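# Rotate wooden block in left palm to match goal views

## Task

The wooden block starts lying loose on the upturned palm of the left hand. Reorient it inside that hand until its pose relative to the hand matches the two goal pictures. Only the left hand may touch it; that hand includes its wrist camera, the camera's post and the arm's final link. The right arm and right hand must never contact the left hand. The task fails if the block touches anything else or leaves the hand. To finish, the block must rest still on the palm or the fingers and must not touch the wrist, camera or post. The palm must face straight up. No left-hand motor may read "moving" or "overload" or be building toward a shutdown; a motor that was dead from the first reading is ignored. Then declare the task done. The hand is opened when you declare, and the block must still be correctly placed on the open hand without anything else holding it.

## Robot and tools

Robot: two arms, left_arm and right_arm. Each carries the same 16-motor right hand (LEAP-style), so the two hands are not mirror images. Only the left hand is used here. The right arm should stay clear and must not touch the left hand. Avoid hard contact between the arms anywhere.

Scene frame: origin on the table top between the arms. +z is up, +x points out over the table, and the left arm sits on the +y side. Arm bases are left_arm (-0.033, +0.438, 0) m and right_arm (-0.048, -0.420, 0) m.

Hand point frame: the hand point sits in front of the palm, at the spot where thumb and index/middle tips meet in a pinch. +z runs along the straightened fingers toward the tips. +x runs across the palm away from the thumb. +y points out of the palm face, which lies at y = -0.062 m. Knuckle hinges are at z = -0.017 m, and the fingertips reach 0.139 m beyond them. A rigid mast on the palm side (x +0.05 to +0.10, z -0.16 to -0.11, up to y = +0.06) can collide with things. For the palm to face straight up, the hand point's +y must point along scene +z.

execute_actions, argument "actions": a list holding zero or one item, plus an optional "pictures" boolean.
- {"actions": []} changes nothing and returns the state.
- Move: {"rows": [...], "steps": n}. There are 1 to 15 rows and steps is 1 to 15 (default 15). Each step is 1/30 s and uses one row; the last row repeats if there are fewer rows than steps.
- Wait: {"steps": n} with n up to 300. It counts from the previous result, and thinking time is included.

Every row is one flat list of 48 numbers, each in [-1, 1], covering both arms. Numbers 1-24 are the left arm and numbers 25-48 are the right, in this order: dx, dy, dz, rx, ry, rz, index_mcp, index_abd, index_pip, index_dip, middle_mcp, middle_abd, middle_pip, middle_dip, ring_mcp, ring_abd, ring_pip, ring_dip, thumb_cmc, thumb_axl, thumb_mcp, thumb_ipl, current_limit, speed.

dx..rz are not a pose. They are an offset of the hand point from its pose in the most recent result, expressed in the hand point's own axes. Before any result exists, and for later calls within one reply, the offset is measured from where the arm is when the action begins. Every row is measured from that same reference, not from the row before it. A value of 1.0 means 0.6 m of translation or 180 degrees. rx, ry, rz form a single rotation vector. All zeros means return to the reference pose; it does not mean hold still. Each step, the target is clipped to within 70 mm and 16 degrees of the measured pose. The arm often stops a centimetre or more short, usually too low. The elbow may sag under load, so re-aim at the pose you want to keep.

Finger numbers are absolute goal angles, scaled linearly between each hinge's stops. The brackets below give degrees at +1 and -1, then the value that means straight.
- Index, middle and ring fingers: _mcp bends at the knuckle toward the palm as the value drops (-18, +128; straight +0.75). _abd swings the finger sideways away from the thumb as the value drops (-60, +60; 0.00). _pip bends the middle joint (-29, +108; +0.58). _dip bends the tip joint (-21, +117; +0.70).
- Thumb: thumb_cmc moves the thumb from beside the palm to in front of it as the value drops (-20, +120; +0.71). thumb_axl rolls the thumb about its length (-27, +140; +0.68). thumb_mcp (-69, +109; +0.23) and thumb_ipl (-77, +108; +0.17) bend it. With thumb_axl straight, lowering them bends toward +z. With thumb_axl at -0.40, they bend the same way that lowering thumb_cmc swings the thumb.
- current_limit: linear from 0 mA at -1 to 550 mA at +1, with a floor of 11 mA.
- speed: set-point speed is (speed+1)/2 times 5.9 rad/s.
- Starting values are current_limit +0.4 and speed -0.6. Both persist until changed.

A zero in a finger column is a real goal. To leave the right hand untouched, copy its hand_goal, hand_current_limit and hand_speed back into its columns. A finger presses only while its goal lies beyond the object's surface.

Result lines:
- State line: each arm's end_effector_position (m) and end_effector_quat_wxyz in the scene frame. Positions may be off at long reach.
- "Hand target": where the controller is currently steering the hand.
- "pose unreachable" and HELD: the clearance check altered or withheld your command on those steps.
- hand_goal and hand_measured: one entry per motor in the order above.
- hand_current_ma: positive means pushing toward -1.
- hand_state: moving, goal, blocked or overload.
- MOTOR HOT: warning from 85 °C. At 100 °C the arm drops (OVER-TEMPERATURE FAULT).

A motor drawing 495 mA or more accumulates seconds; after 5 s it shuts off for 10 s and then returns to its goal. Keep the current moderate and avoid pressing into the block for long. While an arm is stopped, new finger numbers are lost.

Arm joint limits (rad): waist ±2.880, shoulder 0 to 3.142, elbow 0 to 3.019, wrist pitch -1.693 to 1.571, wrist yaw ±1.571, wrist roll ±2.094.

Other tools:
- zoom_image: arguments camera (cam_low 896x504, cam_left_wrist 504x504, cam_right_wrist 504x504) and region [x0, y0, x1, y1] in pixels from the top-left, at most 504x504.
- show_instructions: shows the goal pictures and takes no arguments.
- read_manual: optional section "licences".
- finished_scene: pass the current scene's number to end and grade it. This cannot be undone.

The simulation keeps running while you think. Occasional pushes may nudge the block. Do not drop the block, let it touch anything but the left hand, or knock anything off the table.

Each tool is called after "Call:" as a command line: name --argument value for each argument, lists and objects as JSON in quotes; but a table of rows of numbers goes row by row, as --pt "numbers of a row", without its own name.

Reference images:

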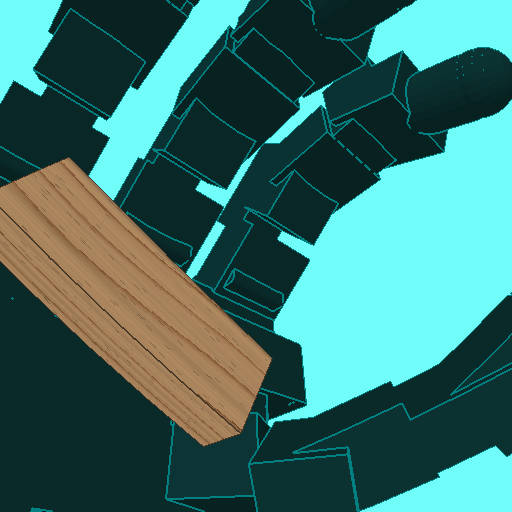

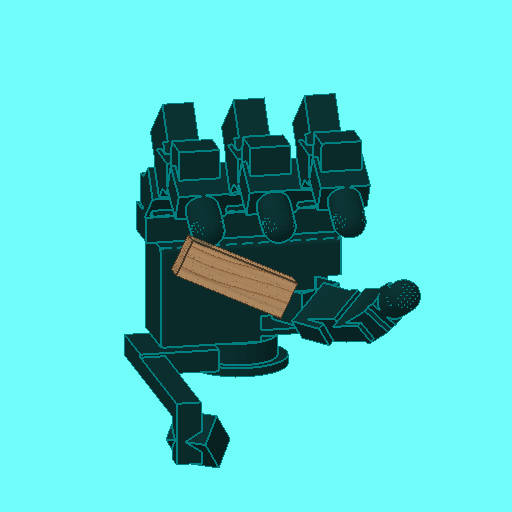

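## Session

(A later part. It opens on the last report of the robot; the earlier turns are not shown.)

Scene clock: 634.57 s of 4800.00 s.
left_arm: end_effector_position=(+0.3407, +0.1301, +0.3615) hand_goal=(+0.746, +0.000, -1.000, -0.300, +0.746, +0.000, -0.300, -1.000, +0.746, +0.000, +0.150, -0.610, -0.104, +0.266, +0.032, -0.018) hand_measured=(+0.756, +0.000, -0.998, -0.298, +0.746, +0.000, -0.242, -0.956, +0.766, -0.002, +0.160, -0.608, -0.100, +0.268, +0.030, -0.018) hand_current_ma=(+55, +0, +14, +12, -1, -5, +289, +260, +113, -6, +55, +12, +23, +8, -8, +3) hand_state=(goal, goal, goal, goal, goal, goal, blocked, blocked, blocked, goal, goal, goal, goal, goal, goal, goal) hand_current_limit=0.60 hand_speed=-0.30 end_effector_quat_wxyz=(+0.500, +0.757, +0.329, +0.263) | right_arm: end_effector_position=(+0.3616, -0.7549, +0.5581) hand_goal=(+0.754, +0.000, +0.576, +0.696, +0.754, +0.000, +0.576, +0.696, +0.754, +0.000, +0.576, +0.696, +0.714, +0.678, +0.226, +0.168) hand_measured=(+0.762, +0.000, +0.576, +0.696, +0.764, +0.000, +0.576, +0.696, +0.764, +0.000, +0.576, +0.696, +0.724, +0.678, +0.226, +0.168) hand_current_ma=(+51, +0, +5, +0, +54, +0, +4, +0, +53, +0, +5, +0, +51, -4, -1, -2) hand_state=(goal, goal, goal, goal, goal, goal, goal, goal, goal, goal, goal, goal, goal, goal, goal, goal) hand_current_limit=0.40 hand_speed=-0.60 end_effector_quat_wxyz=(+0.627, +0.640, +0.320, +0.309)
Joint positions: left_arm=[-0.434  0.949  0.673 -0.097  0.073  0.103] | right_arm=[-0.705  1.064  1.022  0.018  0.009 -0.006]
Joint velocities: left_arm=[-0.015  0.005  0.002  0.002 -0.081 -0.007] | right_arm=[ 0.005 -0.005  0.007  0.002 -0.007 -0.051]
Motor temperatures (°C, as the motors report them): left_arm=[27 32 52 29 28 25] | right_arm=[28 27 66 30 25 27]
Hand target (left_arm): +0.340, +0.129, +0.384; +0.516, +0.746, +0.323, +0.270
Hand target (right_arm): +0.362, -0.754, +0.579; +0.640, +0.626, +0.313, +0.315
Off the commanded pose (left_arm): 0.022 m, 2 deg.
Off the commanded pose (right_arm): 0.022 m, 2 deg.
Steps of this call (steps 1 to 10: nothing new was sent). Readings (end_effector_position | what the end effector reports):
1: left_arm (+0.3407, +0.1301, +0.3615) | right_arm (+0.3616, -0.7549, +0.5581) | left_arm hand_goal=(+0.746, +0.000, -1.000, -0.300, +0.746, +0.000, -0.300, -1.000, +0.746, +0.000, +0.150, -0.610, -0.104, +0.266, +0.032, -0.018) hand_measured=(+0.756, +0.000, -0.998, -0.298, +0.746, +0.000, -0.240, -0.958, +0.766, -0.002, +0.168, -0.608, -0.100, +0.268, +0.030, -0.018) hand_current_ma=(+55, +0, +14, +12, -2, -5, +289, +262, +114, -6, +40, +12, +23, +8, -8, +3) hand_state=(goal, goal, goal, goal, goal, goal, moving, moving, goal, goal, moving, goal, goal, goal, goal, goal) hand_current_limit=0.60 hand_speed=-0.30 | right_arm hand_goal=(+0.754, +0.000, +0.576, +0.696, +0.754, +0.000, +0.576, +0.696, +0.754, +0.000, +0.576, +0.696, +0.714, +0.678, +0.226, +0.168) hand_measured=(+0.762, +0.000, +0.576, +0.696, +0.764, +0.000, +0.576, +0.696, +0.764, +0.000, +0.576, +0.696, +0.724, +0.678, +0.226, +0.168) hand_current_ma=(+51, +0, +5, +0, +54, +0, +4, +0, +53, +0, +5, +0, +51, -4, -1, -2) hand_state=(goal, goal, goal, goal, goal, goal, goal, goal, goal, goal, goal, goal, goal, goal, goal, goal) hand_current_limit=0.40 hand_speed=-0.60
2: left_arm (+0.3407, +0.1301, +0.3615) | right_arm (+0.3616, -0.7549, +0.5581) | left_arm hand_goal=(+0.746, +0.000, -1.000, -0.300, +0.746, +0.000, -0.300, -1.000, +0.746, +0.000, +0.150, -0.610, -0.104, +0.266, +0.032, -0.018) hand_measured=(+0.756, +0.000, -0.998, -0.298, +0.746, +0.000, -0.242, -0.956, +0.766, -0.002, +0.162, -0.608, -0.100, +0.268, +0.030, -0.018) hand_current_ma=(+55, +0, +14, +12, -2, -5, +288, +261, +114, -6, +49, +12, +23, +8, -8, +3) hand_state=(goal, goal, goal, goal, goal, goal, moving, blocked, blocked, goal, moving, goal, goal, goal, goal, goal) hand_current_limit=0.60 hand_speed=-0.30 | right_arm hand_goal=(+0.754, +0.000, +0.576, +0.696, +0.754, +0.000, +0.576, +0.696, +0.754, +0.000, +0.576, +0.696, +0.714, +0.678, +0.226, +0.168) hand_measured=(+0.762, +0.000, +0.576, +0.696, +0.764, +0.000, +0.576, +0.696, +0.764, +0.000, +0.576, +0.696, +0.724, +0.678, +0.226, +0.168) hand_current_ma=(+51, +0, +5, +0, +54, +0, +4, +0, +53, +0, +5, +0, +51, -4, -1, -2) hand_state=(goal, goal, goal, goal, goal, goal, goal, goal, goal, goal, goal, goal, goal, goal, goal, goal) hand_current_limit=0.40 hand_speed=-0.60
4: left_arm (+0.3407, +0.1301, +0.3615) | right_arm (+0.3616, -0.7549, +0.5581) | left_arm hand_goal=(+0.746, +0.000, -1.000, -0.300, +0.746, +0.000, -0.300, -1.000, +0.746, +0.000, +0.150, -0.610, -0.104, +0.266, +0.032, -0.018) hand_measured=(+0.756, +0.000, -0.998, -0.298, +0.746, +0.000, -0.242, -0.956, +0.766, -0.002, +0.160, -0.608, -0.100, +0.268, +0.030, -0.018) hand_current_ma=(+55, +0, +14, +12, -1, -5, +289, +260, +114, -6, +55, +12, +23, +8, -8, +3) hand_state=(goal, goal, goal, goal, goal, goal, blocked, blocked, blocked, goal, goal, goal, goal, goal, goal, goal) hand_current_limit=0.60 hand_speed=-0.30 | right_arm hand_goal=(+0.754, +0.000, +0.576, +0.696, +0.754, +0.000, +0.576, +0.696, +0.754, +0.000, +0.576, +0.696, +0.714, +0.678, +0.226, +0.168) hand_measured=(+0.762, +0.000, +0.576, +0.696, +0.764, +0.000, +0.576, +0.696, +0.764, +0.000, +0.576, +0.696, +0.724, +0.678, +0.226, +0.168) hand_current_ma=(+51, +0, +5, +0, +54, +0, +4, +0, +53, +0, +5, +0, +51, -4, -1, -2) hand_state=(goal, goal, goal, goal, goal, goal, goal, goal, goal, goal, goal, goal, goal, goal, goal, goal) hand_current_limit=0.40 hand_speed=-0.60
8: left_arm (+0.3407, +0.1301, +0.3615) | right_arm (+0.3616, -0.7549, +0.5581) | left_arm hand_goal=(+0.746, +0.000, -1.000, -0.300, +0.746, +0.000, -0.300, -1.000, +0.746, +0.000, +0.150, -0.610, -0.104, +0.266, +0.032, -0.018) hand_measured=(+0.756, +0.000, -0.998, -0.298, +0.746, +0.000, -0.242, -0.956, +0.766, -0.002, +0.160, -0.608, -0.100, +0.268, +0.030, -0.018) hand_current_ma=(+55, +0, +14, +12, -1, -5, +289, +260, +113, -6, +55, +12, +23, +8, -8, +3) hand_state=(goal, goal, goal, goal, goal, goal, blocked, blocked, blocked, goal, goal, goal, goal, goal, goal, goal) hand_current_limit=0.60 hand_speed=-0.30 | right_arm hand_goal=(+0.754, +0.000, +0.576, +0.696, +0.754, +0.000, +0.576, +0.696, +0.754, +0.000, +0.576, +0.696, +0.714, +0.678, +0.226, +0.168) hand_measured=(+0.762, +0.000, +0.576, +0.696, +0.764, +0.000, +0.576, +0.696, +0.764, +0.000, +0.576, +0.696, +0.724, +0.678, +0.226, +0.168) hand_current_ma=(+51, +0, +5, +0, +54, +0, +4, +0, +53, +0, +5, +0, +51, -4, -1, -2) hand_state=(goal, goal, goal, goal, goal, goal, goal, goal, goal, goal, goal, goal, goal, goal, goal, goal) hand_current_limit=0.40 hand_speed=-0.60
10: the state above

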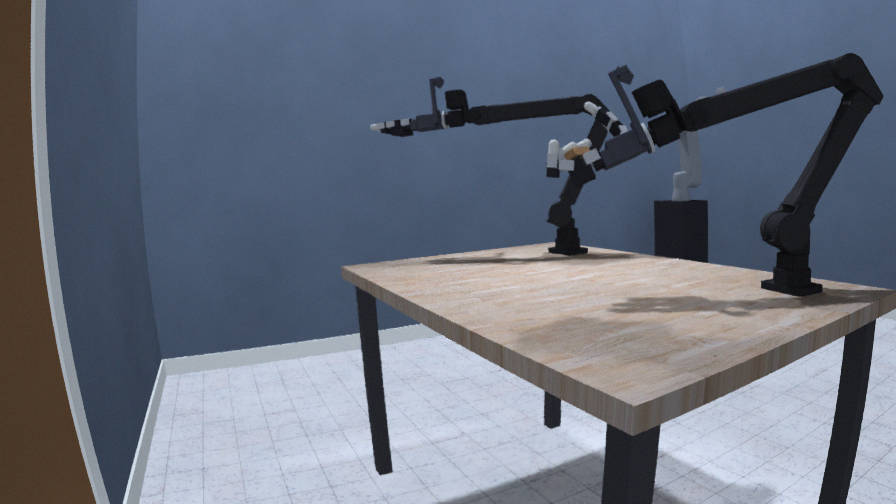

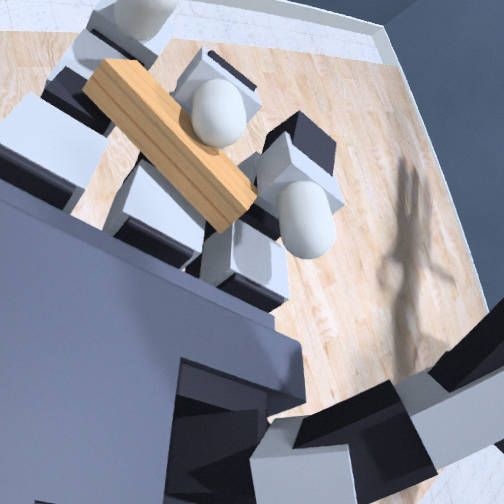

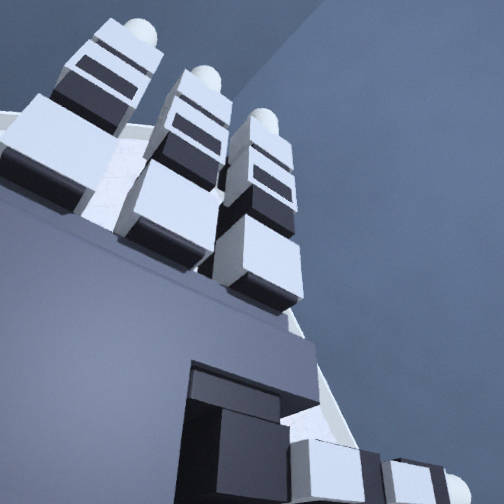

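Call:
execute_actions --actions '[{"rows": [[0.012,0.04,-0.005,-0.125,0.0025,-0.03, 0.745,0,-1.0,-0.3, 0.745,0,-0.3,-1.0, 0.745,0,0.576,-0.61, -0.104,0.266,0.032,-0.018, 0.6,-0.3, 0,0.036,0,-0.0135,0,0, 0.754,0,0.576,0.696, 0.754,0,0.576,0.696, 0.754,0,0.576,0.696, 0.714,0.678,0.226,0.168, 0.4,-0.6]], "steps": 15}]' --pictures false

Call:
execute_actions --actions '[{"steps": 15}]'

Scene clock: 652.23 s of 4800.00 s.
left_arm: end_effector_position=(+0.3549, +0.1307, +0.3656) hand_goal=(+0.746, +0.000, -1.000, -0.300, +0.746, +0.000, -0.300, -1.000, +0.746, +0.000, +0.576, -0.610, -0.104, +0.266, +0.032, -0.018) hand_measured=(+0.758, +0.000, -0.998, -0.298, +0.756, +0.000, -0.244, -0.956, +0.766, -0.002, +0.570, -0.608, -0.100, +0.268, +0.030, -0.018) hand_current_ma=(+66, +0, +8, +11, +54, -5, +282, +260, +117, -6, +11, +12, +27, +9, -10, +2) hand_state=(goal, goal, goal, goal, goal, goal, blocked, blocked, blocked, goal, moving, goal, goal, goal, goal, goal) hand_current_limit=0.60 hand_speed=-0.30 end_effector_quat_wxyz=(+0.627, +0.645, +0.317, +0.300) | right_arm: end_effector_position=(+0.3616, -0.7549, +0.5581) hand_goal=(+0.754, +0.000, +0.576, +0.696, +0.754, +0.000, +0.576, +0.696, +0.754, +0.000, +0.576, +0.696, +0.714, +0.678, +0.226, +0.168) hand_measured=(+0.762, +0.000, +0.576, +0.696, +0.764, +0.000, +0.576, +0.696, +0.764, +0.000, +0.576, +0.696, +0.724, +0.678, +0.226, +0.168) hand_current_ma=(+51, +0, +5, +0, +54, +0, +4, +0, +53, +0, +5, +0, +51, -4, -1, -2) hand_state=(goal, goal, goal, goal, goal, goal, goal, goal, goal, goal, goal, goal, goal, goal, goal, goal) hand_current_limit=0.40 hand_speed=-0.60 end_effector_quat_wxyz=(+0.627, +0.640, +0.320, +0.309)
Joint positions: left_arm=[-0.438  1.15   0.552  0.564  0.066 -0.009] | right_arm=[-0.705  1.064  1.022  0.018  0.009 -0.006]
Joint velocities: left_arm=[-0.005 -0.005  0.017  0.071 -0.081 -0.037] | right_arm=[-0.005 -0.024  0.017  0.002  0.11   0.022]
Motor temperatures (°C, as the motors report them): left_arm=[27 32 53 29 28 25] | right_arm=[28 27 66 30 25 27]
Hand target (left_arm): +0.349, +0.131, +0.385; +0.648, +0.627, +0.310, +0.302
Hand target (right_arm): +0.362, -0.754, +0.579; +0.640, +0.626, +0.313, +0.315
Off the commanded pose (left_arm): 0.021 m, 3 deg.
Off the commanded pose (right_arm): 0.022 m, 2 deg.
Steps of this call (steps 1 to 515: nothing new was sent; steps 516 to 530: all 15 steps of this action). Readings (end_effector_position | what the end effector reports):
516: left_arm (+0.3399, +0.1303, +0.3659) | right_arm (+0.3616, -0.7549, +0.5581) | left_arm hand_goal=(+0.746, +0.000, -1.000, -0.300, +0.746, +0.000, -0.300, -1.000, +0.746, +0.000, +0.576, -0.610, -0.104, +0.266, +0.032, -0.018) hand_measured=(+0.756, +0.000, -0.998, -0.298, +0.746, +0.000, -0.242, -0.956, +0.766, -0.002, +0.160, -0.608, -0.100, +0.268, +0.030, -0.018) hand_current_ma=(+55, +0, +14, +12, -1, -5, +289, +260, +113, -6, +55, +12, +23, +8, -8, +3) hand_state=(goal, goal, goal, goal, goal, goal, blocked, blocked, blocked, goal, moving, goal, goal, goal, goal, goal) hand_current_limit=0.60 hand_speed=-0.30 | right_arm hand_goal=(+0.754, +0.000, +0.576, +0.696, +0.754, +0.000, +0.576, +0.696, +0.754, +0.000, +0.576, +0.696, +0.714, +0.678, +0.226, +0.168) hand_measured=(+0.762, +0.000, +0.576, +0.696, +0.764, +0.000, +0.576, +0.696, +0.764, +0.000, +0.576, +0.696, +0.724, +0.678, +0.226, +0.168) hand_current_ma=(+51, +0, +5, +0, +54, +0, +4, +0, +53, +0, +5, +0, +51, -4, -1, -2) hand_state=(goal, goal, goal, goal, goal, goal, goal, goal, goal, goal, goal, goal, goal, goal, goal, goal) hand_current_limit=0.40 hand_speed=-0.60
517: left_arm (+0.3382, +0.1314, +0.3736) | right_arm (+0.3616, -0.7549, +0.5581) | left_arm hand_goal=(+0.746, +0.000, -1.000, -0.300, +0.746, +0.000, -0.300, -1.000, +0.746, +0.000, +0.576, -0.610, -0.104, +0.266, +0.032, -0.018) hand_measured=(+0.758, +0.000, -0.998, -0.298, +0.748, +0.000, -0.242, -0.956, +0.770, -0.002, +0.160, -0.608, -0.100, +0.268, +0.030, -0.018) hand_current_ma=(+66, +0, +13, +11, +16, -5, +289, +260, +141, -6, -73, +12, +26, +9, -11, +2) hand_state=(moving, goal, goal, goal, moving, goal, blocked, blocked, moving, goal, moving, goal, goal, goal, goal, goal) hand_current_limit=0.60 hand_speed=-0.30 | right_arm hand_goal=(+0.754, +0.000, +0.576, +0.696, +0.754, +0.000, +0.576, +0.696, +0.754, +0.000, +0.576, +0.696, +0.714, +0.678, +0.226, +0.168) hand_measured=(+0.762, +0.000, +0.576, +0.696, +0.764, +0.000, +0.576, +0.696, +0.764, +0.000, +0.576, +0.696, +0.724, +0.678, +0.226, +0.168) hand_current_ma=(+51, +0, +5, +0, +54, +0, +4, +0, +53, +0, +5, +0, +51, -4, -1, -2) hand_state=(goal, goal, goal, goal, goal, goal, goal, goal, goal, goal, goal, goal, goal, goal, goal, goal) hand_current_limit=0.40 hand_speed=-0.60
519: left_arm (+0.3374, +0.1351, +0.3841) | right_arm (+0.3616, -0.7549, +0.5581) | left_arm hand_goal=(+0.746, +0.000, -1.000, -0.300, +0.746, +0.000, -0.300, -1.000, +0.746, +0.000, +0.576, -0.610, -0.104, +0.266, +0.032, -0.018) hand_measured=(+0.758, +0.000, -0.998, -0.298, +0.750, +0.000, -0.244, -0.956, +0.770, -0.002, +0.216, -0.608, -0.100, +0.268, +0.030, -0.018) hand_current_ma=(+66, +0, +11, +11, +17, -5, +283, +260, +138, -6, -59, +12, +27, +9, -11, +2) hand_state=(goal, goal, goal, goal, moving, goal, blocked, blocked, blocked, goal, moving, goal, goal, goal, goal, goal) hand_current_limit=0.60 hand_speed=-0.30 | right_arm hand_goal=(+0.754, +0.000, +0.576, +0.696, +0.754, +0.000, +0.576, +0.696, +0.754, +0.000, +0.576, +0.696, +0.714, +0.678, +0.226, +0.168) hand_measured=(+0.762, +0.000, +0.576, +0.696, +0.764, +0.000, +0.576, +0.696, +0.764, +0.000, +0.576, +0.696, +0.724, +0.678, +0.226, +0.168) hand_current_ma=(+51, +0, +5, +0, +54, +0, +4, +0, +53, +0, +5, +0, +51, -4, -1, -2) hand_state=(goal, goal, goal, goal, goal, goal, goal, goal, goal, goal, goal, goal, goal, goal, goal, goal) hand_current_limit=0.40 hand_speed=-0.60
523: left_arm (+0.3494, +0.1337, +0.3796) | right_arm (+0.3616, -0.7549, +0.5581) | left_arm hand_goal=(+0.746, +0.000, -1.000, -0.300, +0.746, +0.000, -0.300, -1.000, +0.746, +0.000, +0.576, -0.610, -0.104, +0.266, +0.032, -0.018) hand_measured=(+0.758, +0.000, -0.998, -0.298, +0.752, +0.000, -0.244, -0.956, +0.766, -0.002, +0.352, -0.608, -0.100, +0.268, +0.030, -0.018) hand_current_ma=(+66, +0, +10, +11, +35, -5, +282, +260, +115, -6, -47, +12, +27, +9, -10, +2) hand_state=(goal, goal, goal, goal, moving, goal, blocked, blocked, blocked, goal, moving, goal, goal, goal, goal, goal) hand_current_limit=0.60 hand_speed=-0.30 | right_arm hand_goal=(+0.754, +0.000, +0.576, +0.696, +0.754, +0.000, +0.576, +0.696, +0.754, +0.000, +0.576, +0.696, +0.714, +0.678, +0.226, +0.168) hand_measured=(+0.762, +0.000, +0.576, +0.696, +0.764, +0.000, +0.576, +0.696, +0.764, +0.000, +0.576, +0.696, +0.724, +0.678, +0.226, +0.168) hand_current_ma=(+51, +0, +5, +0, +54, +0, +4, +0, +53, +0, +5, +0, +51, -4, -1, -2) hand_state=(goal, goal, goal, goal, goal, goal, goal, goal, goal, goal, goal, goal, goal, goal, goal, goal) hand_current_limit=0.40 hand_speed=-0.60
530: the state above

Scene clock: 652.73 s of 4800.00 s.
left_arm: end_effector_position=(+0.3547, +0.1316, +0.3678) hand_goal=(+0.746, +0.000, -1.000, -0.300, +0.746, +0.000, -0.300, -1.000, +0.746, +0.000, +0.576, -0.610, -0.104, +0.266, +0.032, -0.018) hand_measured=(+0.758, +0.000, -0.998, -0.298, +0.756, +0.000, -0.244, -0.956, +0.766, -0.002, +0.576, -0.608, -0.100, +0.268, +0.030, -0.018) hand_current_ma=(+66, +0, +8, +11, +54, -5, +282, +260, +117, -6, -1, +12, +27, +9, -10, +2) hand_state=(goal, goal, goal, goal, goal, goal, blocked, blocked, blocked, goal, goal, goal, goal, goal, goal, goal) hand_current_limit=0.60 hand_speed=-0.30 end_effector_quat_wxyz=(+0.631, +0.642, +0.318, +0.299) | right_arm: end_effector_position=(+0.3616, -0.7549, +0.5581) hand_goal=(+0.754, +0.000, +0.576, +0.696, +0.754, +0.000, +0.576, +0.696, +0.754, +0.000, +0.576, +0.696, +0.714, +0.678, +0.226, +0.168) hand_measured=(+0.762, +0.000, +0.576, +0.696, +0.764, +0.000, +0.576, +0.696, +0.764, +0.000, +0.576, +0.696, +0.724, +0.678, +0.226, +0.168) hand_current_ma=(+51, +0, +5, +0, +54, +0, +4, +0, +53, +0, +5, +0, +51, -4, -1, -2) hand_state=(goal, goal, goal, goal, goal, goal, goal, goal, goal, goal, goal, goal, goal, goal, goal, goal) hand_current_limit=0.40 hand_speed=-0.60 end_effector_quat_wxyz=(+0.627, +0.640, +0.320, +0.309)
Joint positions: left_arm=[-0.438  1.15   0.552  0.572  0.066 -0.016] | right_arm=[-0.705  1.064  1.022  0.018  0.009 -0.006]
Joint velocities: left_arm=[-0.005 -0.005 -0.012  0.012 -0.022 -0.081] | right_arm=[-0.015 -0.024  0.017 -0.017  0.037  0.022]
Motor temperatures (°C, as the motors report them): left_arm=[27 32 53 29 28 25] | right_arm=[28 27 66 30 25 27]
Hand target (left_arm): +0.349, +0.131, +0.385; +0.648, +0.627, +0.310, +0.302
Hand target (right_arm): +0.362, -0.754, +0.579; +0.640, +0.626, +0.313, +0.315
Off the commanded pose (left_arm): 0.019 m, 3 deg.
Off the commanded pose (right_arm): 0.022 m, 2 deg.
Steps of this call (steps 1 to 15: nothing new was sent). Readings (end_effector_position | what the end effector reports):
1: left_arm (+0.3549, +0.1310, +0.3663) | right_arm (+0.3616, -0.7549, +0.5581) | left_arm hand_goal=(+0.746, +0.000, -1.000, -0.300, +0.746, +0.000, -0.300, -1.000, +0.746, +0.000, +0.576, -0.610, -0.104, +0.266, +0.032, -0.018) hand_measured=(+0.758, +0.000, -0.998, -0.298, +0.756, +0.000, -0.244, -0.956, +0.766, -0.002, +0.574, -0.608, -0.100, +0.268, +0.030, -0.018) hand_current_ma=(+66, +0, +8, +11, +54, -5, +282, +260, +117, -6, +3, +12, +27, +9, -10, +2) hand_state=(goal, goal, goal, goal, goal, goal, blocked, blocked, blocked, goal, moving, goal, goal, goal, goal, goal) hand_current_limit=0.60 hand_speed=-0.30 | right_arm hand_goal=(+0.754, +0.000, +0.576, +0.696, +0.754, +0.000, +0.576, +0.696, +0.754, +0.000, +0.576, +0.696, +0.714, +0.678, +0.226, +0.168) hand_measured=(+0.762, +0.000, +0.576, +0.696, +0.764, +0.000, +0.576, +0.696, +0.764, +0.000, +0.576, +0.696, +0.724, +0.678, +0.226, +0.168) hand_current_ma=(+51, +0, +5, +0, +54, +0, +4, +0, +53, +0, +5, +0, +51, -4, -1, -2) hand_state=(goal, goal, goal, goal, goal, goal, goal, goal, goal, goal, goal, goal, goal, goal, goal, goal) hand_current_limit=0.40 hand_speed=-0.60
2: left_arm (+0.3546, +0.1312, +0.3671) | right_arm (+0.3616, -0.7549, +0.5581) | left_arm hand_goal=(+0.746, +0.000, -1.000, -0.300, +0.746, +0.000, -0.300, -1.000, +0.746, +0.000, +0.576, -0.610, -0.104, +0.266, +0.032, -0.018) hand_measured=(+0.758, +0.000, -0.998, -0.298, +0.756, +0.000, -0.244, -0.956, +0.766, -0.002, +0.576, -0.608, -0.100, +0.268, +0.030, -0.018) hand_current_ma=(+66, +0, +8, +11, +54, -5, +282, +260, +117, -6, +0, +12, +27, +9, -10, +2) hand_state=(goal, goal, goal, goal, goal, goal, blocked, blocked, blocked, goal, moving, goal, goal, goal, goal, goal) hand_current_limit=0.60 hand_speed=-0.30 | right_arm hand_goal=(+0.754, +0.000, +0.576, +0.696, +0.754, +0.000, +0.576, +0.696, +0.754, +0.000, +0.576, +0.696, +0.714, +0.678, +0.226, +0.168) hand_measured=(+0.762, +0.000, +0.576, +0.696, +0.764, +0.000, +0.576, +0.696, +0.764, +0.000, +0.576, +0.696, +0.724, +0.678, +0.226, +0.168) hand_current_ma=(+51, +0, +5, +0, +54, +0, +4, +0, +53, +0, +5, +0, +51, -4, -1, -2) hand_state=(goal, goal, goal, goal, goal, goal, goal, goal, goal, goal, goal, goal, goal, goal, goal, goal) hand_current_limit=0.40 hand_speed=-0.60
4: left_arm (+0.3546, +0.1314, +0.3677) | right_arm (+0.3616, -0.7549, +0.5581) | left_arm hand_goal=(+0.746, +0.000, -1.000, -0.300, +0.746, +0.000, -0.300, -1.000, +0.746, +0.000, +0.576, -0.610, -0.104, +0.266, +0.032, -0.018) hand_measured=(+0.758, +0.000, -0.998, -0.298, +0.756, +0.000, -0.244, -0.956, +0.766, -0.002, +0.576, -0.608, -0.100, +0.268, +0.030, -0.018) hand_current_ma=(+66, +0, +8, +11, +54, -5, +282, +260, +117, -6, -1, +12, +27, +9, -10, +2) hand_state=(goal, goal, goal, goal, goal, goal, blocked, blocked, blocked, goal, goal, goal, goal, goal, goal, goal) hand_current_limit=0.60 hand_speed=-0.30 | right_arm hand_goal=(+0.754, +0.000, +0.576, +0.696, +0.754, +0.000, +0.576, +0.696, +0.754, +0.000, +0.576, +0.696, +0.714, +0.678, +0.226, +0.168) hand_measured=(+0.762, +0.000, +0.576, +0.696, +0.764, +0.000, +0.576, +0.696, +0.764, +0.000, +0.576, +0.696, +0.724, +0.678, +0.226, +0.168) hand_current_ma=(+51, +0, +5, +0, +54, +0, +4, +0, +53, +0, +5, +0, +51, -4, -1, -2) hand_state=(goal, goal, goal, goal, goal, goal, goal, goal, goal, goal, goal, goal, goal, goal, goal, goal) hand_current_limit=0.40 hand_speed=-0.60
8: left_arm (+0.3547, +0.1315, +0.3678) | right_arm (+0.3616, -0.7549, +0.5581) | left_arm hand_goal=(+0.746, +0.000, -1.000, -0.300, +0.746, +0.000, -0.300, -1.000, +0.746, +0.000, +0.576, -0.610, -0.104, +0.266, +0.032, -0.018) hand_measured=(+0.758, +0.000, -0.998, -0.298, +0.756, +0.000, -0.244, -0.956, +0.766, -0.002, +0.576, -0.608, -0.100, +0.268, +0.030, -0.018) hand_current_ma=(+66, +0, +8, +11, +54, -5, +282, +260, +117, -6, -1, +12, +27, +9, -10, +2) hand_state=(goal, goal, goal, goal, goal, goal, blocked, blocked, blocked, goal, goal, goal, goal, goal, goal, goal) hand_current_limit=0.60 hand_speed=-0.30 | right_arm hand_goal=(+0.754, +0.000, +0.576, +0.696, +0.754, +0.000, +0.576, +0.696, +0.754, +0.000, +0.576, +0.696, +0.714, +0.678, +0.226, +0.168) hand_measured=(+0.762, +0.000, +0.576, +0.696, +0.764, +0.000, +0.576, +0.696, +0.764, +0.000, +0.576, +0.696, +0.724, +0.678, +0.226, +0.168) hand_current_ma=(+51, +0, +5, +0, +54, +0, +4, +0, +53, +0, +5, +0, +51, -4, -1, -2) hand_state=(goal, goal, goal, goal, goal, goal, goal, goal, goal, goal, goal, goal, goal, goal, goal, goal) hand_current_limit=0.40 hand_speed=-0.60
15: the state above

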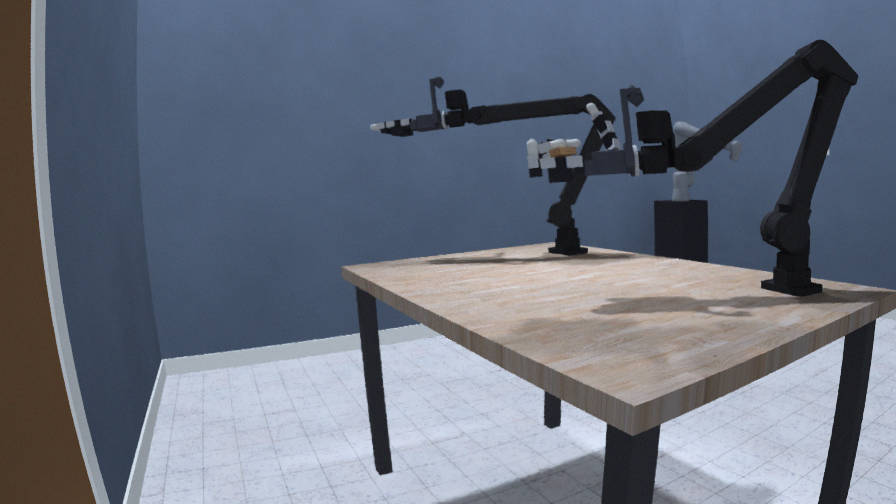

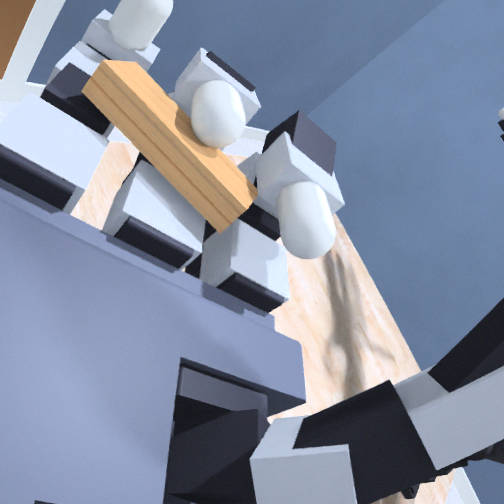

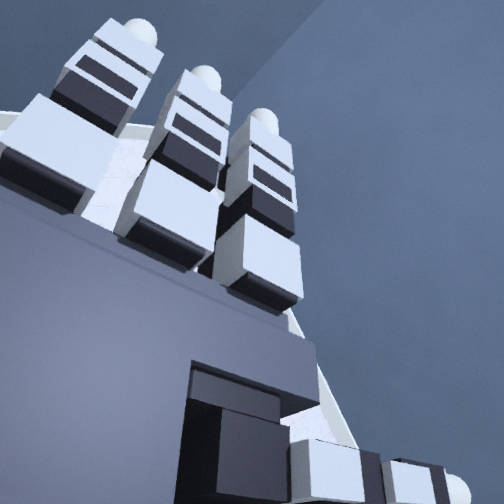

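Call:
execute_actions --actions '[{"rows": [[0,0.03,0,-0.016,0,0, 0.745,0,-1.0,-0.3, 0.745,0,-0.24,-0.5, 0.745,0,0.576,-0.61, -0.104,0.266,0.032,-0.018, 0.6,-0.5, 0,0.036,0,-0.0135,0,0, 0.754,0,0.576,0.696, 0.754,0,0.576,0.696, 0.754,0,0.576,0.696, 0.714,0.678,0.226,0.168, 0.4,-0.6]], "steps": 15}]' --pictures false

Call:
execute_actions --actions '[{"rows": [[0,0.03,0,-0.016,0,0, 0.745,0,0.576,0.696, 0.745,0,0.576,0.696, 0.745,0,0.576,0.696, -0.104,0.266,0.032,-0.018, 0.6,-0.5, 0,0.036,0,-0.0135,0,0, 0.754,0,0.576,0.696, 0.754,0,0.576,0.696, 0.754,0,0.576,0.696, 0.714,0.678,0.226,0.168, 0.4,-0.6]], "steps": 15}]' --pictures false

Call:
execute_actions --actions '[{"steps": 45}]'

Scene clock: 662.73 s of 4800.00 s.
left_arm: end_effector_position=(+0.3542, +0.1319, +0.3698) hand_goal=(+0.746, +0.000, -1.000, -0.300, +0.746, +0.000, -0.240, -0.500, +0.746, +0.000, +0.576, -0.610, -0.104, +0.266, +0.032, -0.018) hand_measured=(+0.758, +0.000, -0.998, -0.298, +0.756, +0.000, -0.236, -0.566, +0.766, -0.002, +0.576, -0.608, -0.100, +0.268, +0.030, -0.018) hand_current_ma=(+66, +0, +8, +11, +54, -5, +16, -59, +117, -6, +0, +12, +27, +9, -10, +2) hand_state=(goal, goal, goal, goal, goal, goal, goal, moving, blocked, goal, goal, goal, goal, goal, goal, goal) hand_current_limit=0.60 hand_speed=-0.50 end_effector_quat_wxyz=(+0.633, +0.639, +0.317, +0.300) | right_arm: end_effector_position=(+0.3616, -0.7549, +0.5581) hand_goal=(+0.754, +0.000, +0.576, +0.696, +0.754, +0.000, +0.576, +0.696, +0.754, +0.000, +0.576, +0.696, +0.714, +0.678, +0.226, +0.168) hand_measured=(+0.762, +0.000, +0.576, +0.696, +0.764, +0.000, +0.576, +0.696, +0.764, +0.000, +0.576, +0.696, +0.724, +0.678, +0.226, +0.168) hand_current_ma=(+51, +0, +5, +0, +54, +0, +4, +0, +53, +0, +5, +0, +51, -4, -1, -2) hand_state=(goal, goal, goal, goal, goal, goal, goal, goal, goal, goal, goal, goal, goal, goal, goal, goal) hand_current_limit=0.40 hand_speed=-0.60 end_effector_quat_wxyz=(+0.627, +0.640, +0.320, +0.309)
Joint positions: left_arm=[-0.438  1.15   0.552  0.58   0.066 -0.016] | right_arm=[-0.705  1.064  1.022  0.018  0.009 -0.006]
Joint velocities: left_arm=[-0.005 -0.024 -0.007 -0.007 -0.066 -0.037] | right_arm=[-0.005  0.005 -0.012 -0.007 -0.022  0.066]
Motor temperatures (°C, as the motors report them): left_arm=[27 32 52 29 28 25] | right_arm=[28 27 67 30 25 27]
Hand target (left_arm): +0.355, +0.132, +0.386; +0.646, +0.626, +0.311, +0.307
Hand target (right_arm): +0.362, -0.754, +0.579; +0.640, +0.626, +0.313, +0.315
Off the commanded pose (left_arm): 0.016 m, 2 deg.
Off the commanded pose (right_arm): 0.022 m, 2 deg.
Steps of this call (steps 1 to 285: nothing new was sent; steps 286 to 300: all 15 steps of this action). Readings (end_effector_position | what the end effector reports):
286: left_arm (+0.3546, +0.1316, +0.3681) | right_arm (+0.3616, -0.7549, +0.5581) | left_arm hand_goal=(+0.746, +0.000, -1.000, -0.300, +0.746, +0.000, -0.240, -0.500, +0.746, +0.000, +0.576, -0.610, -0.104, +0.266, +0.032, -0.018) hand_measured=(+0.758, +0.000, -0.998, -0.298, +0.756, +0.000, -0.244, -0.956, +0.766, -0.002, +0.576, -0.608, -0.100, +0.268, +0.030, -0.018) hand_current_ma=(+66, +0, +8, +11, +54, -5, +282, +260, +117, -6, -1, +12, +27, +9, -10, +2) hand_state=(goal, goal, goal, goal, goal, goal, moving, moving, blocked, goal, goal, goal, goal, goal, goal, goal) hand_current_limit=0.60 hand_speed=-0.50 | right_arm hand_goal=(+0.754, +0.000, +0.576, +0.696, +0.754, +0.000, +0.576, +0.696, +0.754, +0.000, +0.576, +0.696, +0.714, +0.678, +0.226, +0.168) hand_measured=(+0.762, +0.000, +0.576, +0.696, +0.764, +0.000, +0.576, +0.696, +0.764, +0.000, +0.576, +0.696, +0.724, +0.678, +0.226, +0.168) hand_current_ma=(+51, +0, +5, +0, +54, +0, +4, +0, +53, +0, +5, +0, +51, -4, -1, -2) hand_state=(goal, goal, goal, goal, goal, goal, goal, goal, goal, goal, goal, goal, goal, goal, goal, goal) hand_current_limit=0.40 hand_speed=-0.60
287: left_arm (+0.3545, +0.1317, +0.3685) | right_arm (+0.3616, -0.7549, +0.5581) | left_arm hand_goal=(+0.746, +0.000, -1.000, -0.300, +0.746, +0.000, -0.240, -0.500, +0.746, +0.000, +0.576, -0.610, -0.104, +0.266, +0.032, -0.018) hand_measured=(+0.758, +0.000, -0.998, -0.298, +0.756, +0.000, -0.244, -0.956, +0.766, -0.002, +0.576, -0.608, -0.100, +0.268, +0.030, -0.018) hand_current_ma=(+66, +0, +8, +11, +54, -5, +178, +175, +117, -6, +0, +12, +27, +9, -10, +2) hand_state=(goal, goal, goal, goal, goal, goal, moving, moving, blocked, goal, goal, goal, goal, goal, goal, goal) hand_current_limit=0.60 hand_speed=-0.50 | right_arm hand_goal=(+0.754, +0.000, +0.576, +0.696, +0.754, +0.000, +0.576, +0.696, +0.754, +0.000, +0.576, +0.696, +0.714, +0.678, +0.226, +0.168) hand_measured=(+0.762, +0.000, +0.576, +0.696, +0.764, +0.000, +0.576, +0.696, +0.764, +0.000, +0.576, +0.696, +0.724, +0.678, +0.226, +0.168) hand_current_ma=(+51, +0, +5, +0, +54, +0, +4, +0, +53, +0, +5, +0, +51, -4, -1, -2) hand_state=(goal, goal, goal, goal, goal, goal, goal, goal, goal, goal, goal, goal, goal, goal, goal, goal) hand_current_limit=0.40 hand_speed=-0.60
289: left_arm (+0.3543, +0.1319, +0.3695) | right_arm (+0.3616, -0.7549, +0.5581) | left_arm hand_goal=(+0.746, +0.000, -1.000, -0.300, +0.746, +0.000, -0.240, -0.500, +0.746, +0.000, +0.576, -0.610, -0.104, +0.266, +0.032, -0.018) hand_measured=(+0.758, +0.000, -0.998, -0.298, +0.756, +0.000, -0.238, -0.926, +0.766, -0.002, +0.576, -0.608, -0.100, +0.268, +0.030, -0.018) hand_current_ma=(+66, +0, +8, +11, +54, -5, +4, -72, +117, -6, +0, +12, +27, +9, -10, +2) hand_state=(goal, goal, goal, goal, goal, goal, moving, moving, blocked, goal, goal, goal, goal, goal, goal, goal) hand_current_limit=0.60 hand_speed=-0.50 | right_arm hand_goal=(+0.754, +0.000, +0.576, +0.696, +0.754, +0.000, +0.576, +0.696, +0.754, +0.000, +0.576, +0.696, +0.714, +0.678, +0.226, +0.168) hand_measured=(+0.762, +0.000, +0.576, +0.696, +0.764, +0.000, +0.576, +0.696, +0.764, +0.000, +0.576, +0.696, +0.724, +0.678, +0.226, +0.168) hand_current_ma=(+51, +0, +5, +0, +54, +0, +4, +0, +53, +0, +5, +0, +51, -4, -1, -2) hand_state=(goal, goal, goal, goal, goal, goal, goal, goal, goal, goal, goal, goal, goal, goal, goal, goal) hand_current_limit=0.40 hand_speed=-0.60
293: left_arm (+0.3542, +0.1319, +0.3698) | right_arm (+0.3616, -0.7549, +0.5581) | left_arm hand_goal=(+0.746, +0.000, -1.000, -0.300, +0.746, +0.000, -0.240, -0.500, +0.746, +0.000, +0.576, -0.610, -0.104, +0.266, +0.032, -0.018) hand_measured=(+0.758, +0.000, -0.998, -0.298, +0.756, +0.000, -0.236, -0.800, +0.766, -0.002, +0.576, -0.608, -0.100, +0.268, +0.030, -0.018) hand_current_ma=(+66, +0, +8, +11, +54, -5, +16, -60, +117, -6, +0, +12, +27, +9, -10, +2) hand_state=(goal, goal, goal, goal, goal, goal, goal, moving, blocked, goal, goal, goal, goal, goal, goal, goal) hand_current_limit=0.60 hand_speed=-0.50 | right_arm hand_goal=(+0.754, +0.000, +0.576, +0.696, +0.754, +0.000, +0.576, +0.696, +0.754, +0.000, +0.576, +0.696, +0.714, +0.678, +0.226, +0.168) hand_measured=(+0.762, +0.000, +0.576, +0.696, +0.764, +0.000, +0.576, +0.696, +0.764, +0.000, +0.576, +0.696, +0.724, +0.678, +0.226, +0.168) hand_current_ma=(+51, +0, +5, +0, +54, +0, +4, +0, +53, +0, +5, +0, +51, -4, -1, -2) hand_state=(goal, goal, goal, goal, goal, goal, goal, goal, goal, goal, goal, goal, goal, goal, goal, goal) hand_current_limit=0.40 hand_speed=-0.60
300: the state above

Scene clock: 663.23 s of 4800.00 s.
left_arm: end_effector_position=(+0.3537, +0.1323, +0.3716) hand_goal=(+0.746, +0.000, +0.576, +0.696, +0.746, +0.000, +0.576, +0.696, +0.746, +0.000, +0.576, +0.696, -0.104, +0.266, +0.032, -0.018) hand_measured=(+0.758, +0.000, -0.578, +0.162, +0.756, +0.000, +0.250, -0.084, +0.766, -0.002, +0.576, -0.186, -0.100, +0.268, +0.030, -0.018) hand_current_ma=(+66, +0, -52, -71, +54, -5, -49, -54, +117, -6, +1, -53, +27, +9, -10, +2) hand_state=(goal, goal, moving, moving, goal, goal, moving, moving, blocked, goal, goal, moving, goal, goal, goal, goal) hand_current_limit=0.60 hand_speed=-0.50 end_effector_quat_wxyz=(+0.635, +0.637, +0.315, +0.302) | right_arm: end_effector_position=(+0.3616, -0.7549, +0.5581) hand_goal=(+0.754, +0.000, +0.576, +0.696, +0.754, +0.000, +0.576, +0.696, +0.754, +0.000, +0.576, +0.696, +0.714, +0.678, +0.226, +0.168) hand_measured=(+0.762, +0.000, +0.576, +0.696, +0.764, +0.000, +0.576, +0.696, +0.764, +0.000, +0.576, +0.696, +0.724, +0.678, +0.226, +0.168) hand_current_ma=(+51, +0, +5, +0, +54, +0, +4, +0, +53, +0, +5, +0, +51, -4, -1, -2) hand_state=(goal, goal, goal, goal, goal, goal, goal, goal, goal, goal, goal, goal, goal, goal, goal, goal) hand_current_limit=0.40 hand_speed=-0.60 end_effector_quat_wxyz=(+0.627, +0.640, +0.320, +0.309)
Joint positions: left_arm=[-0.438  1.15   0.552  0.587  0.066 -0.016] | right_arm=[-0.705  1.064  1.022  0.018  0.009 -0.006]
Joint velocities: left_arm=[-0.024 -0.015 -0.017 -0.007  0.022  0.007] | right_arm=[ 0.005 -0.005 -0.022 -0.007 -0.007 -0.007]
Motor temperatures (°C, as the motors report them): left_arm=[27 32 52 29 28 25] | right_arm=[28 27 67 30 25 27]
Hand target (left_arm): +0.354, +0.132, +0.388; +0.649, +0.623, +0.309, +0.308
Hand target (right_arm): +0.362, -0.754, +0.579; +0.640, +0.626, +0.313, +0.315
Off the commanded pose (left_arm): 0.016 m, 2 deg.
Off the commanded pose (right_arm): 0.022 m, 2 deg.
Steps of this call (steps 1 to 15: all 15 steps of this action). Readings (end_effector_position | what the end effector reports):
1: left_arm (+0.3541, +0.1320, +0.3700) | right_arm (+0.3616, -0.7549, +0.5581) | left_arm hand_goal=(+0.746, +0.000, +0.576, +0.696, +0.746, +0.000, +0.576, +0.696, +0.746, +0.000, +0.576, +0.696, -0.104, +0.266, +0.032, -0.018) hand_measured=(+0.758, +0.000, -0.998, -0.298, +0.756, +0.000, -0.236, -0.534, +0.766, -0.002, +0.576, -0.608, -0.100, +0.268, +0.030, -0.018) hand_current_ma=(+66, +0, +8, +11, +54, -5, +16, -13, +117, -6, +0, +12, +27, +9, -10, +2) hand_state=(goal, goal, moving, moving, goal, goal, moving, moving, blocked, goal, goal, moving, goal, goal, goal, goal) hand_current_limit=0.60 hand_speed=-0.50 | right_arm hand_goal=(+0.754, +0.000, +0.576, +0.696, +0.754, +0.000, +0.576, +0.696, +0.754, +0.000, +0.576, +0.696, +0.714, +0.678, +0.226, +0.168) hand_measured=(+0.762, +0.000, +0.576, +0.696, +0.764, +0.000, +0.576, +0.696, +0.764, +0.000, +0.576, +0.696, +0.724, +0.678, +0.226, +0.168) hand_current_ma=(+51, +0, +5, +0, +54, +0, +4, +0, +53, +0, +5, +0, +51, -4, -1, -2) hand_state=(goal, goal, goal, goal, goal, goal, goal, goal, goal, goal, goal, goal, goal, goal, goal, goal) hand_current_limit=0.40 hand_speed=-0.60
2: left_arm (+0.3540, +0.1321, +0.3705) | right_arm (+0.3616, -0.7549, +0.5581) | left_arm hand_goal=(+0.746, +0.000, +0.576, +0.696, +0.746, +0.000, +0.576, +0.696, +0.746, +0.000, +0.576, +0.696, -0.104, +0.266, +0.032, -0.018) hand_measured=(+0.758, +0.000, -0.998, -0.298, +0.756, +0.000, -0.236, -0.514, +0.766, -0.002, +0.576, -0.608, -0.100, +0.268, +0.030, -0.018) hand_current_ma=(+66, +0, -83, -73, +54, -5, -63, -83, +117, -6, +0, -75, +27, +9, -10, +2) hand_state=(goal, goal, moving, moving, goal, goal, moving, moving, blocked, goal, goal, moving, goal, goal, goal, goal) hand_current_limit=0.60 hand_speed=-0.50 | right_arm hand_goal=(+0.754, +0.000, +0.576, +0.696, +0.754, +0.000, +0.576, +0.696, +0.754, +0.000, +0.576, +0.696, +0.714, +0.678, +0.226, +0.168) hand_measured=(+0.762, +0.000, +0.576, +0.696, +0.764, +0.000, +0.576, +0.696, +0.764, +0.000, +0.576, +0.696, +0.724, +0.678, +0.226, +0.168) hand_current_ma=(+51, +0, +5, +0, +54, +0, +4, +0, +53, +0, +5, +0, +51, -4, -1, -2) hand_state=(goal, goal, goal, goal, goal, goal, goal, goal, goal, goal, goal, goal, goal, goal, goal, goal) hand_current_limit=0.40 hand_speed=-0.60
4: left_arm (+0.3538, +0.1322, +0.3714) | right_arm (+0.3616, -0.7549, +0.5581) | left_arm hand_goal=(+0.746, +0.000, +0.576, +0.696, +0.746, +0.000, +0.576, +0.696, +0.746, +0.000, +0.576, +0.696, -0.104, +0.266, +0.032, -0.018) hand_measured=(+0.758, +0.000, -0.948, -0.248, +0.756, +0.000, -0.184, -0.452, +0.766, -0.002, +0.576, -0.556, -0.100, +0.268, +0.030, -0.018) hand_current_ma=(+66, +0, -57, -72, +54, -5, -55, -62, +117, -6, +0, -49, +27, +9, -10, +2) hand_state=(goal, goal, moving, moving, goal, goal, moving, moving, blocked, goal, goal, moving, goal, goal, goal, goal) hand_current_limit=0.60 hand_speed=-0.50 | right_arm hand_goal=(+0.754, +0.000, +0.576, +0.696, +0.754, +0.000, +0.576, +0.696, +0.754, +0.000, +0.576, +0.696, +0.714, +0.678, +0.226, +0.168) hand_measured=(+0.762, +0.000, +0.576, +0.696, +0.764, +0.000, +0.576, +0.696, +0.764, +0.000, +0.576, +0.696, +0.724, +0.678, +0.226, +0.168) hand_current_ma=(+51, +0, +5, +0, +54, +0, +4, +0, +53, +0, +5, +0, +51, -4, -1, -2) hand_state=(goal, goal, goal, goal, goal, goal, goal, goal, goal, goal, goal, goal, goal, goal, goal, goal) hand_current_limit=0.40 hand_speed=-0.60
8: left_arm (+0.3537, +0.1323, +0.3716) | right_arm (+0.3616, -0.7549, +0.5581) | left_arm hand_goal=(+0.746, +0.000, +0.576, +0.696, +0.746, +0.000, +0.576, +0.696, +0.746, +0.000, +0.576, +0.696, -0.104, +0.266, +0.032, -0.018) hand_measured=(+0.758, +0.000, -0.816, -0.100, +0.756, +0.000, -0.028, -0.318, +0.766, -0.002, +0.576, -0.424, -0.100, +0.268, +0.030, -0.018) hand_current_ma=(+66, +0, -57, -73, +54, -5, -52, -57, +117, -6, +0, -51, +27, +9, -10, +2) hand_state=(goal, goal, moving, moving, goal, goal, moving, moving, blocked, goal, goal, moving, goal, goal, goal, goal) hand_current_limit=0.60 hand_speed=-0.50 | right_arm hand_goal=(+0.754, +0.000, +0.576, +0.696, +0.754, +0.000, +0.576, +0.696, +0.754, +0.000, +0.576, +0.696, +0.714, +0.678, +0.226, +0.168) hand_measured=(+0.762, +0.000, +0.576, +0.696, +0.764, +0.000, +0.576, +0.696, +0.764, +0.000, +0.576, +0.696, +0.724, +0.678, +0.226, +0.168) hand_current_ma=(+51, +0, +5, +0, +54, +0, +4, +0, +53, +0, +5, +0, +51, -4, -1, -2) hand_state=(goal, goal, goal, goal, goal, goal, goal, goal, goal, goal, goal, goal, goal, goal, goal, goal) hand_current_limit=0.40 hand_speed=-0.60
15: the state above

Scene clock: 664.73 s of 4800.00 s.
left_arm: end_effector_position=(+0.3537, +0.1323, +0.3716) hand_goal=(+0.746, +0.000, +0.576, +0.696, +0.746, +0.000, +0.576, +0.696, +0.746, +0.000, +0.576, +0.696, -0.104, +0.266, +0.032, -0.018) hand_measured=(+0.758, +0.000, +0.576, +0.694, +0.758, +0.000, +0.576, +0.694, +0.766, -0.002, +0.576, +0.694, -0.100, +0.268, +0.030, -0.018) hand_current_ma=(+66, +0, +3, -12, +59, -5, +3, -11, +117, -6, +3, -11, +27, +9, -10, +2) hand_state=(goal, goal, goal, goal, goal, goal, goal, goal, blocked, goal, goal, goal, goal, goal, goal, goal) hand_current_limit=0.60 hand_speed=-0.50 end_effector_quat_wxyz=(+0.635, +0.637, +0.315, +0.302) | right_arm: end_effector_position=(+0.3616, -0.7549, +0.5581) hand_goal=(+0.754, +0.000, +0.576, +0.696, +0.754, +0.000, +0.576, +0.696, +0.754, +0.000, +0.576, +0.696, +0.714, +0.678, +0.226, +0.168) hand_measured=(+0.762, +0.000, +0.576, +0.696, +0.764, +0.000, +0.576, +0.696, +0.764, +0.000, +0.576, +0.696, +0.724, +0.678, +0.226, +0.168) hand_current_ma=(+51, +0, +5, +0, +54, +0, +4, +0, +53, +0, +5, +0, +51, -4, -1, -2) hand_state=(goal, goal, goal, goal, goal, goal, goal, goal, goal, goal, goal, goal, goal, goal, goal, goal) hand_current_limit=0.40 hand_speed=-0.60 end_effector_quat_wxyz=(+0.627, +0.640, +0.320, +0.309)
Joint positions: left_arm=[-0.438  1.15   0.552  0.587  0.066 -0.016] | right_arm=[-0.705  1.064  1.022  0.018  0.009 -0.006]
Joint velocities: left_arm=[-0.024  0.005 -0.012 -0.007  0.007 -0.037] | right_arm=[-0.015 -0.015 -0.022 -0.007 -0.007  0.007]
Motor temperatures (°C, as the motors report them): left_arm=[27 32 52 29 28 25] | right_arm=[28 27 67 30 25 27]
Hand target (left_arm): +0.354, +0.132, +0.388; +0.649, +0.623, +0.309, +0.308
Hand target (right_arm): +0.362, -0.754, +0.579; +0.640, +0.626, +0.313, +0.315
Off the commanded pose (left_arm): 0.016 m, 2 deg.
Off the commanded pose (right_arm): 0.022 m, 2 deg.
Steps of this call (steps 1 to 45: nothing new was sent). Readings (end_effector_position | what the end effector reports):
1: left_arm (+0.3537, +0.1323, +0.3716) | right_arm (+0.3616, -0.7549, +0.5581) | left_arm hand_goal=(+0.746, +0.000, +0.576, +0.696, +0.746, +0.000, +0.576, +0.696, +0.746, +0.000, +0.576, +0.696, -0.104, +0.266, +0.032, -0.018) hand_measured=(+0.758, +0.000, -0.542, +0.200, +0.756, +0.000, +0.290, -0.050, +0.766, -0.002, +0.576, -0.152, -0.100, +0.268, +0.030, -0.018) hand_current_ma=(+66, +0, -51, -70, +55, -5, -49, -53, +117, -6, +1, -53, +27, +9, -10, +2) hand_state=(goal, goal, moving, moving, goal, goal, moving, moving, blocked, goal, goal, moving, goal, goal, goal, goal) hand_current_limit=0.60 hand_speed=-0.50 | right_arm hand_goal=(+0.754, +0.000, +0.576, +0.696, +0.754, +0.000, +0.576, +0.696, +0.754, +0.000, +0.576, +0.696, +0.714, +0.678, +0.226, +0.168) hand_measured=(+0.762, +0.000, +0.576, +0.696, +0.764, +0.000, +0.576, +0.696, +0.764, +0.000, +0.576, +0.696, +0.724, +0.678, +0.226, +0.168) hand_current_ma=(+51, +0, +5, +0, +54, +0, +4, +0, +53, +0, +5, +0, +51, -4, -1, -2) hand_state=(goal, goal, goal, goal, goal, goal, goal, goal, goal, goal, goal, goal, goal, goal, goal, goal) hand_current_limit=0.40 hand_speed=-0.60
2: left_arm (+0.3537, +0.1323, +0.3716) | right_arm (+0.3616, -0.7549, +0.5581) | left_arm hand_goal=(+0.746, +0.000, +0.576, +0.696, +0.746, +0.000, +0.576, +0.696, +0.746, +0.000, +0.576, +0.696, -0.104, +0.266, +0.032, -0.018) hand_measured=(+0.758, +0.000, -0.508, +0.238, +0.756, +0.000, +0.330, -0.016, +0.766, -0.002, +0.576, -0.118, -0.100, +0.268, +0.030, -0.018) hand_current_ma=(+66, +0, -51, -70, +55, -5, -49, -53, +117, -6, +1, -53, +27, +9, -10, +2) hand_state=(goal, goal, moving, moving, goal, goal, moving, moving, blocked, goal, goal, moving, goal, goal, goal, goal) hand_current_limit=0.60 hand_speed=-0.50 | right_arm hand_goal=(+0.754, +0.000, +0.576, +0.696, +0.754, +0.000, +0.576, +0.696, +0.754, +0.000, +0.576, +0.696, +0.714, +0.678, +0.226, +0.168) hand_measured=(+0.762, +0.000, +0.576, +0.696, +0.764, +0.000, +0.576, +0.696, +0.764, +0.000, +0.576, +0.696, +0.724, +0.678, +0.226, +0.168) hand_current_ma=(+51, +0, +5, +0, +54, +0, +4, +0, +53, +0, +5, +0, +51, -4, -1, -2) hand_state=(goal, goal, goal, goal, goal, goal, goal, goal, goal, goal, goal, goal, goal, goal, goal, goal) hand_current_limit=0.40 hand_speed=-0.60
4: left_arm (+0.3537, +0.1323, +0.3716) | right_arm (+0.3616, -0.7549, +0.5581) | left_arm hand_goal=(+0.746, +0.000, +0.576, +0.696, +0.746, +0.000, +0.576, +0.696, +0.746, +0.000, +0.576, +0.696, -0.104, +0.266, +0.032, -0.018) hand_measured=(+0.758, +0.000, -0.438, +0.314, +0.756, +0.000, +0.410, +0.052, +0.766, -0.002, +0.576, -0.050, -0.100, +0.268, +0.030, -0.018) hand_current_ma=(+66, +0, -49, -69, +56, -5, -48, -53, +117, -6, +1, -53, +27, +9, -10, +2) hand_state=(goal, goal, moving, moving, goal, goal, moving, moving, blocked, goal, goal, moving, goal, goal, goal, goal) hand_current_limit=0.60 hand_speed=-0.50 | right_arm hand_goal=(+0.754, +0.000, +0.576, +0.696, +0.754, +0.000, +0.576, +0.696, +0.754, +0.000, +0.576, +0.696, +0.714, +0.678, +0.226, +0.168) hand_measured=(+0.762, +0.000, +0.576, +0.696, +0.764, +0.000, +0.576, +0.696, +0.764, +0.000, +0.576, +0.696, +0.724, +0.678, +0.226, +0.168) hand_current_ma=(+51, +0, +5, +0, +54, +0, +4, +0, +53, +0, +5, +0, +51, -4, -1, -2) hand_state=(goal, goal, goal, goal, goal, goal, goal, goal, goal, goal, goal, goal, goal, goal, goal, goal) hand_current_limit=0.40 hand_speed=-0.60
8: left_arm (+0.3537, +0.1323, +0.3716) | right_arm (+0.3616, -0.7549, +0.5581) | left_arm hand_goal=(+0.746, +0.000, +0.576, +0.696, +0.746, +0.000, +0.576, +0.696, +0.746, +0.000, +0.576, +0.696, -0.104, +0.266, +0.032, -0.018) hand_measured=(+0.758, +0.000, -0.300, +0.466, +0.756, +0.000, +0.560, +0.186, +0.766, -0.002, +0.576, +0.086, -0.100, +0.268, +0.030, -0.018) hand_current_ma=(+66, +0, -47, -67, +59, -5, +19, -52, +117, -6, +2, -52, +27, +9, -10, +2) hand_state=(goal, goal, moving, moving, goal, goal, moving, moving, blocked, goal, goal, moving, goal, goal, goal, goal) hand_current_limit=0.60 hand_speed=-0.50 | right_arm hand_goal=(+0.754, +0.000, +0.576, +0.696, +0.754, +0.000, +0.576, +0.696, +0.754, +0.000, +0.576, +0.696, +0.714, +0.678, +0.226, +0.168) hand_measured=(+0.762, +0.000, +0.576, +0.696, +0.764, +0.000, +0.576, +0.696, +0.764, +0.000, +0.576, +0.696, +0.724, +0.678, +0.226, +0.168) hand_current_ma=(+51, +0, +5, +0, +54, +0, +4, +0, +53, +0, +5, +0, +51, -4, -1, -2) hand_state=(goal, goal, goal, goal, goal, goal, goal, goal, goal, goal, goal, goal, goal, goal, goal, goal) hand_current_limit=0.40 hand_speed=-0.60
45: the state above

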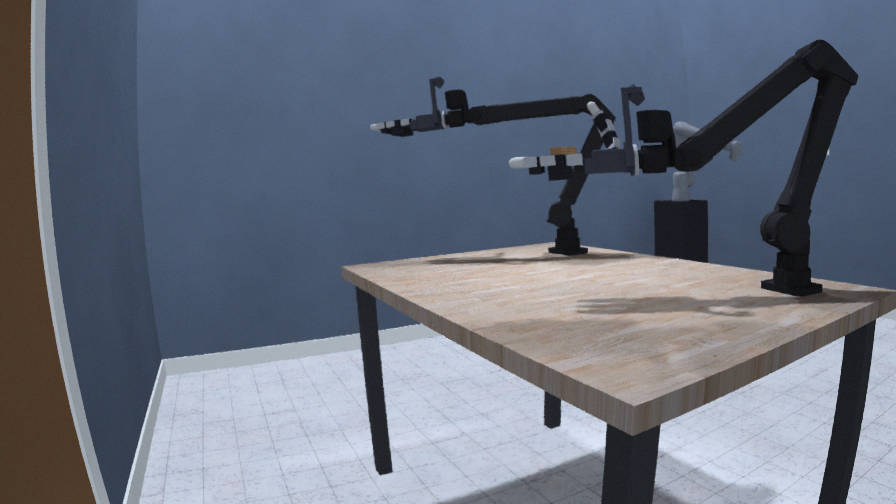

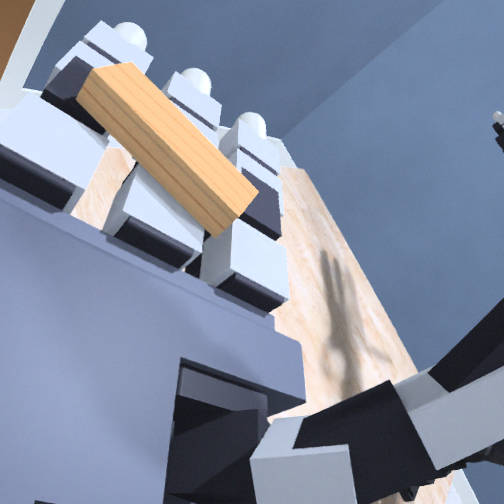

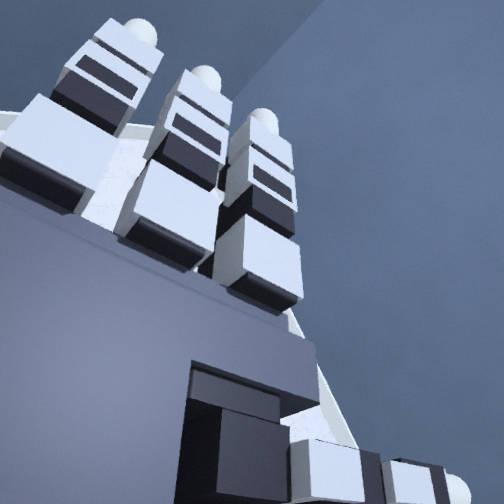

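Call:
finished_scene --scene 1

The scene is finished: the task was done.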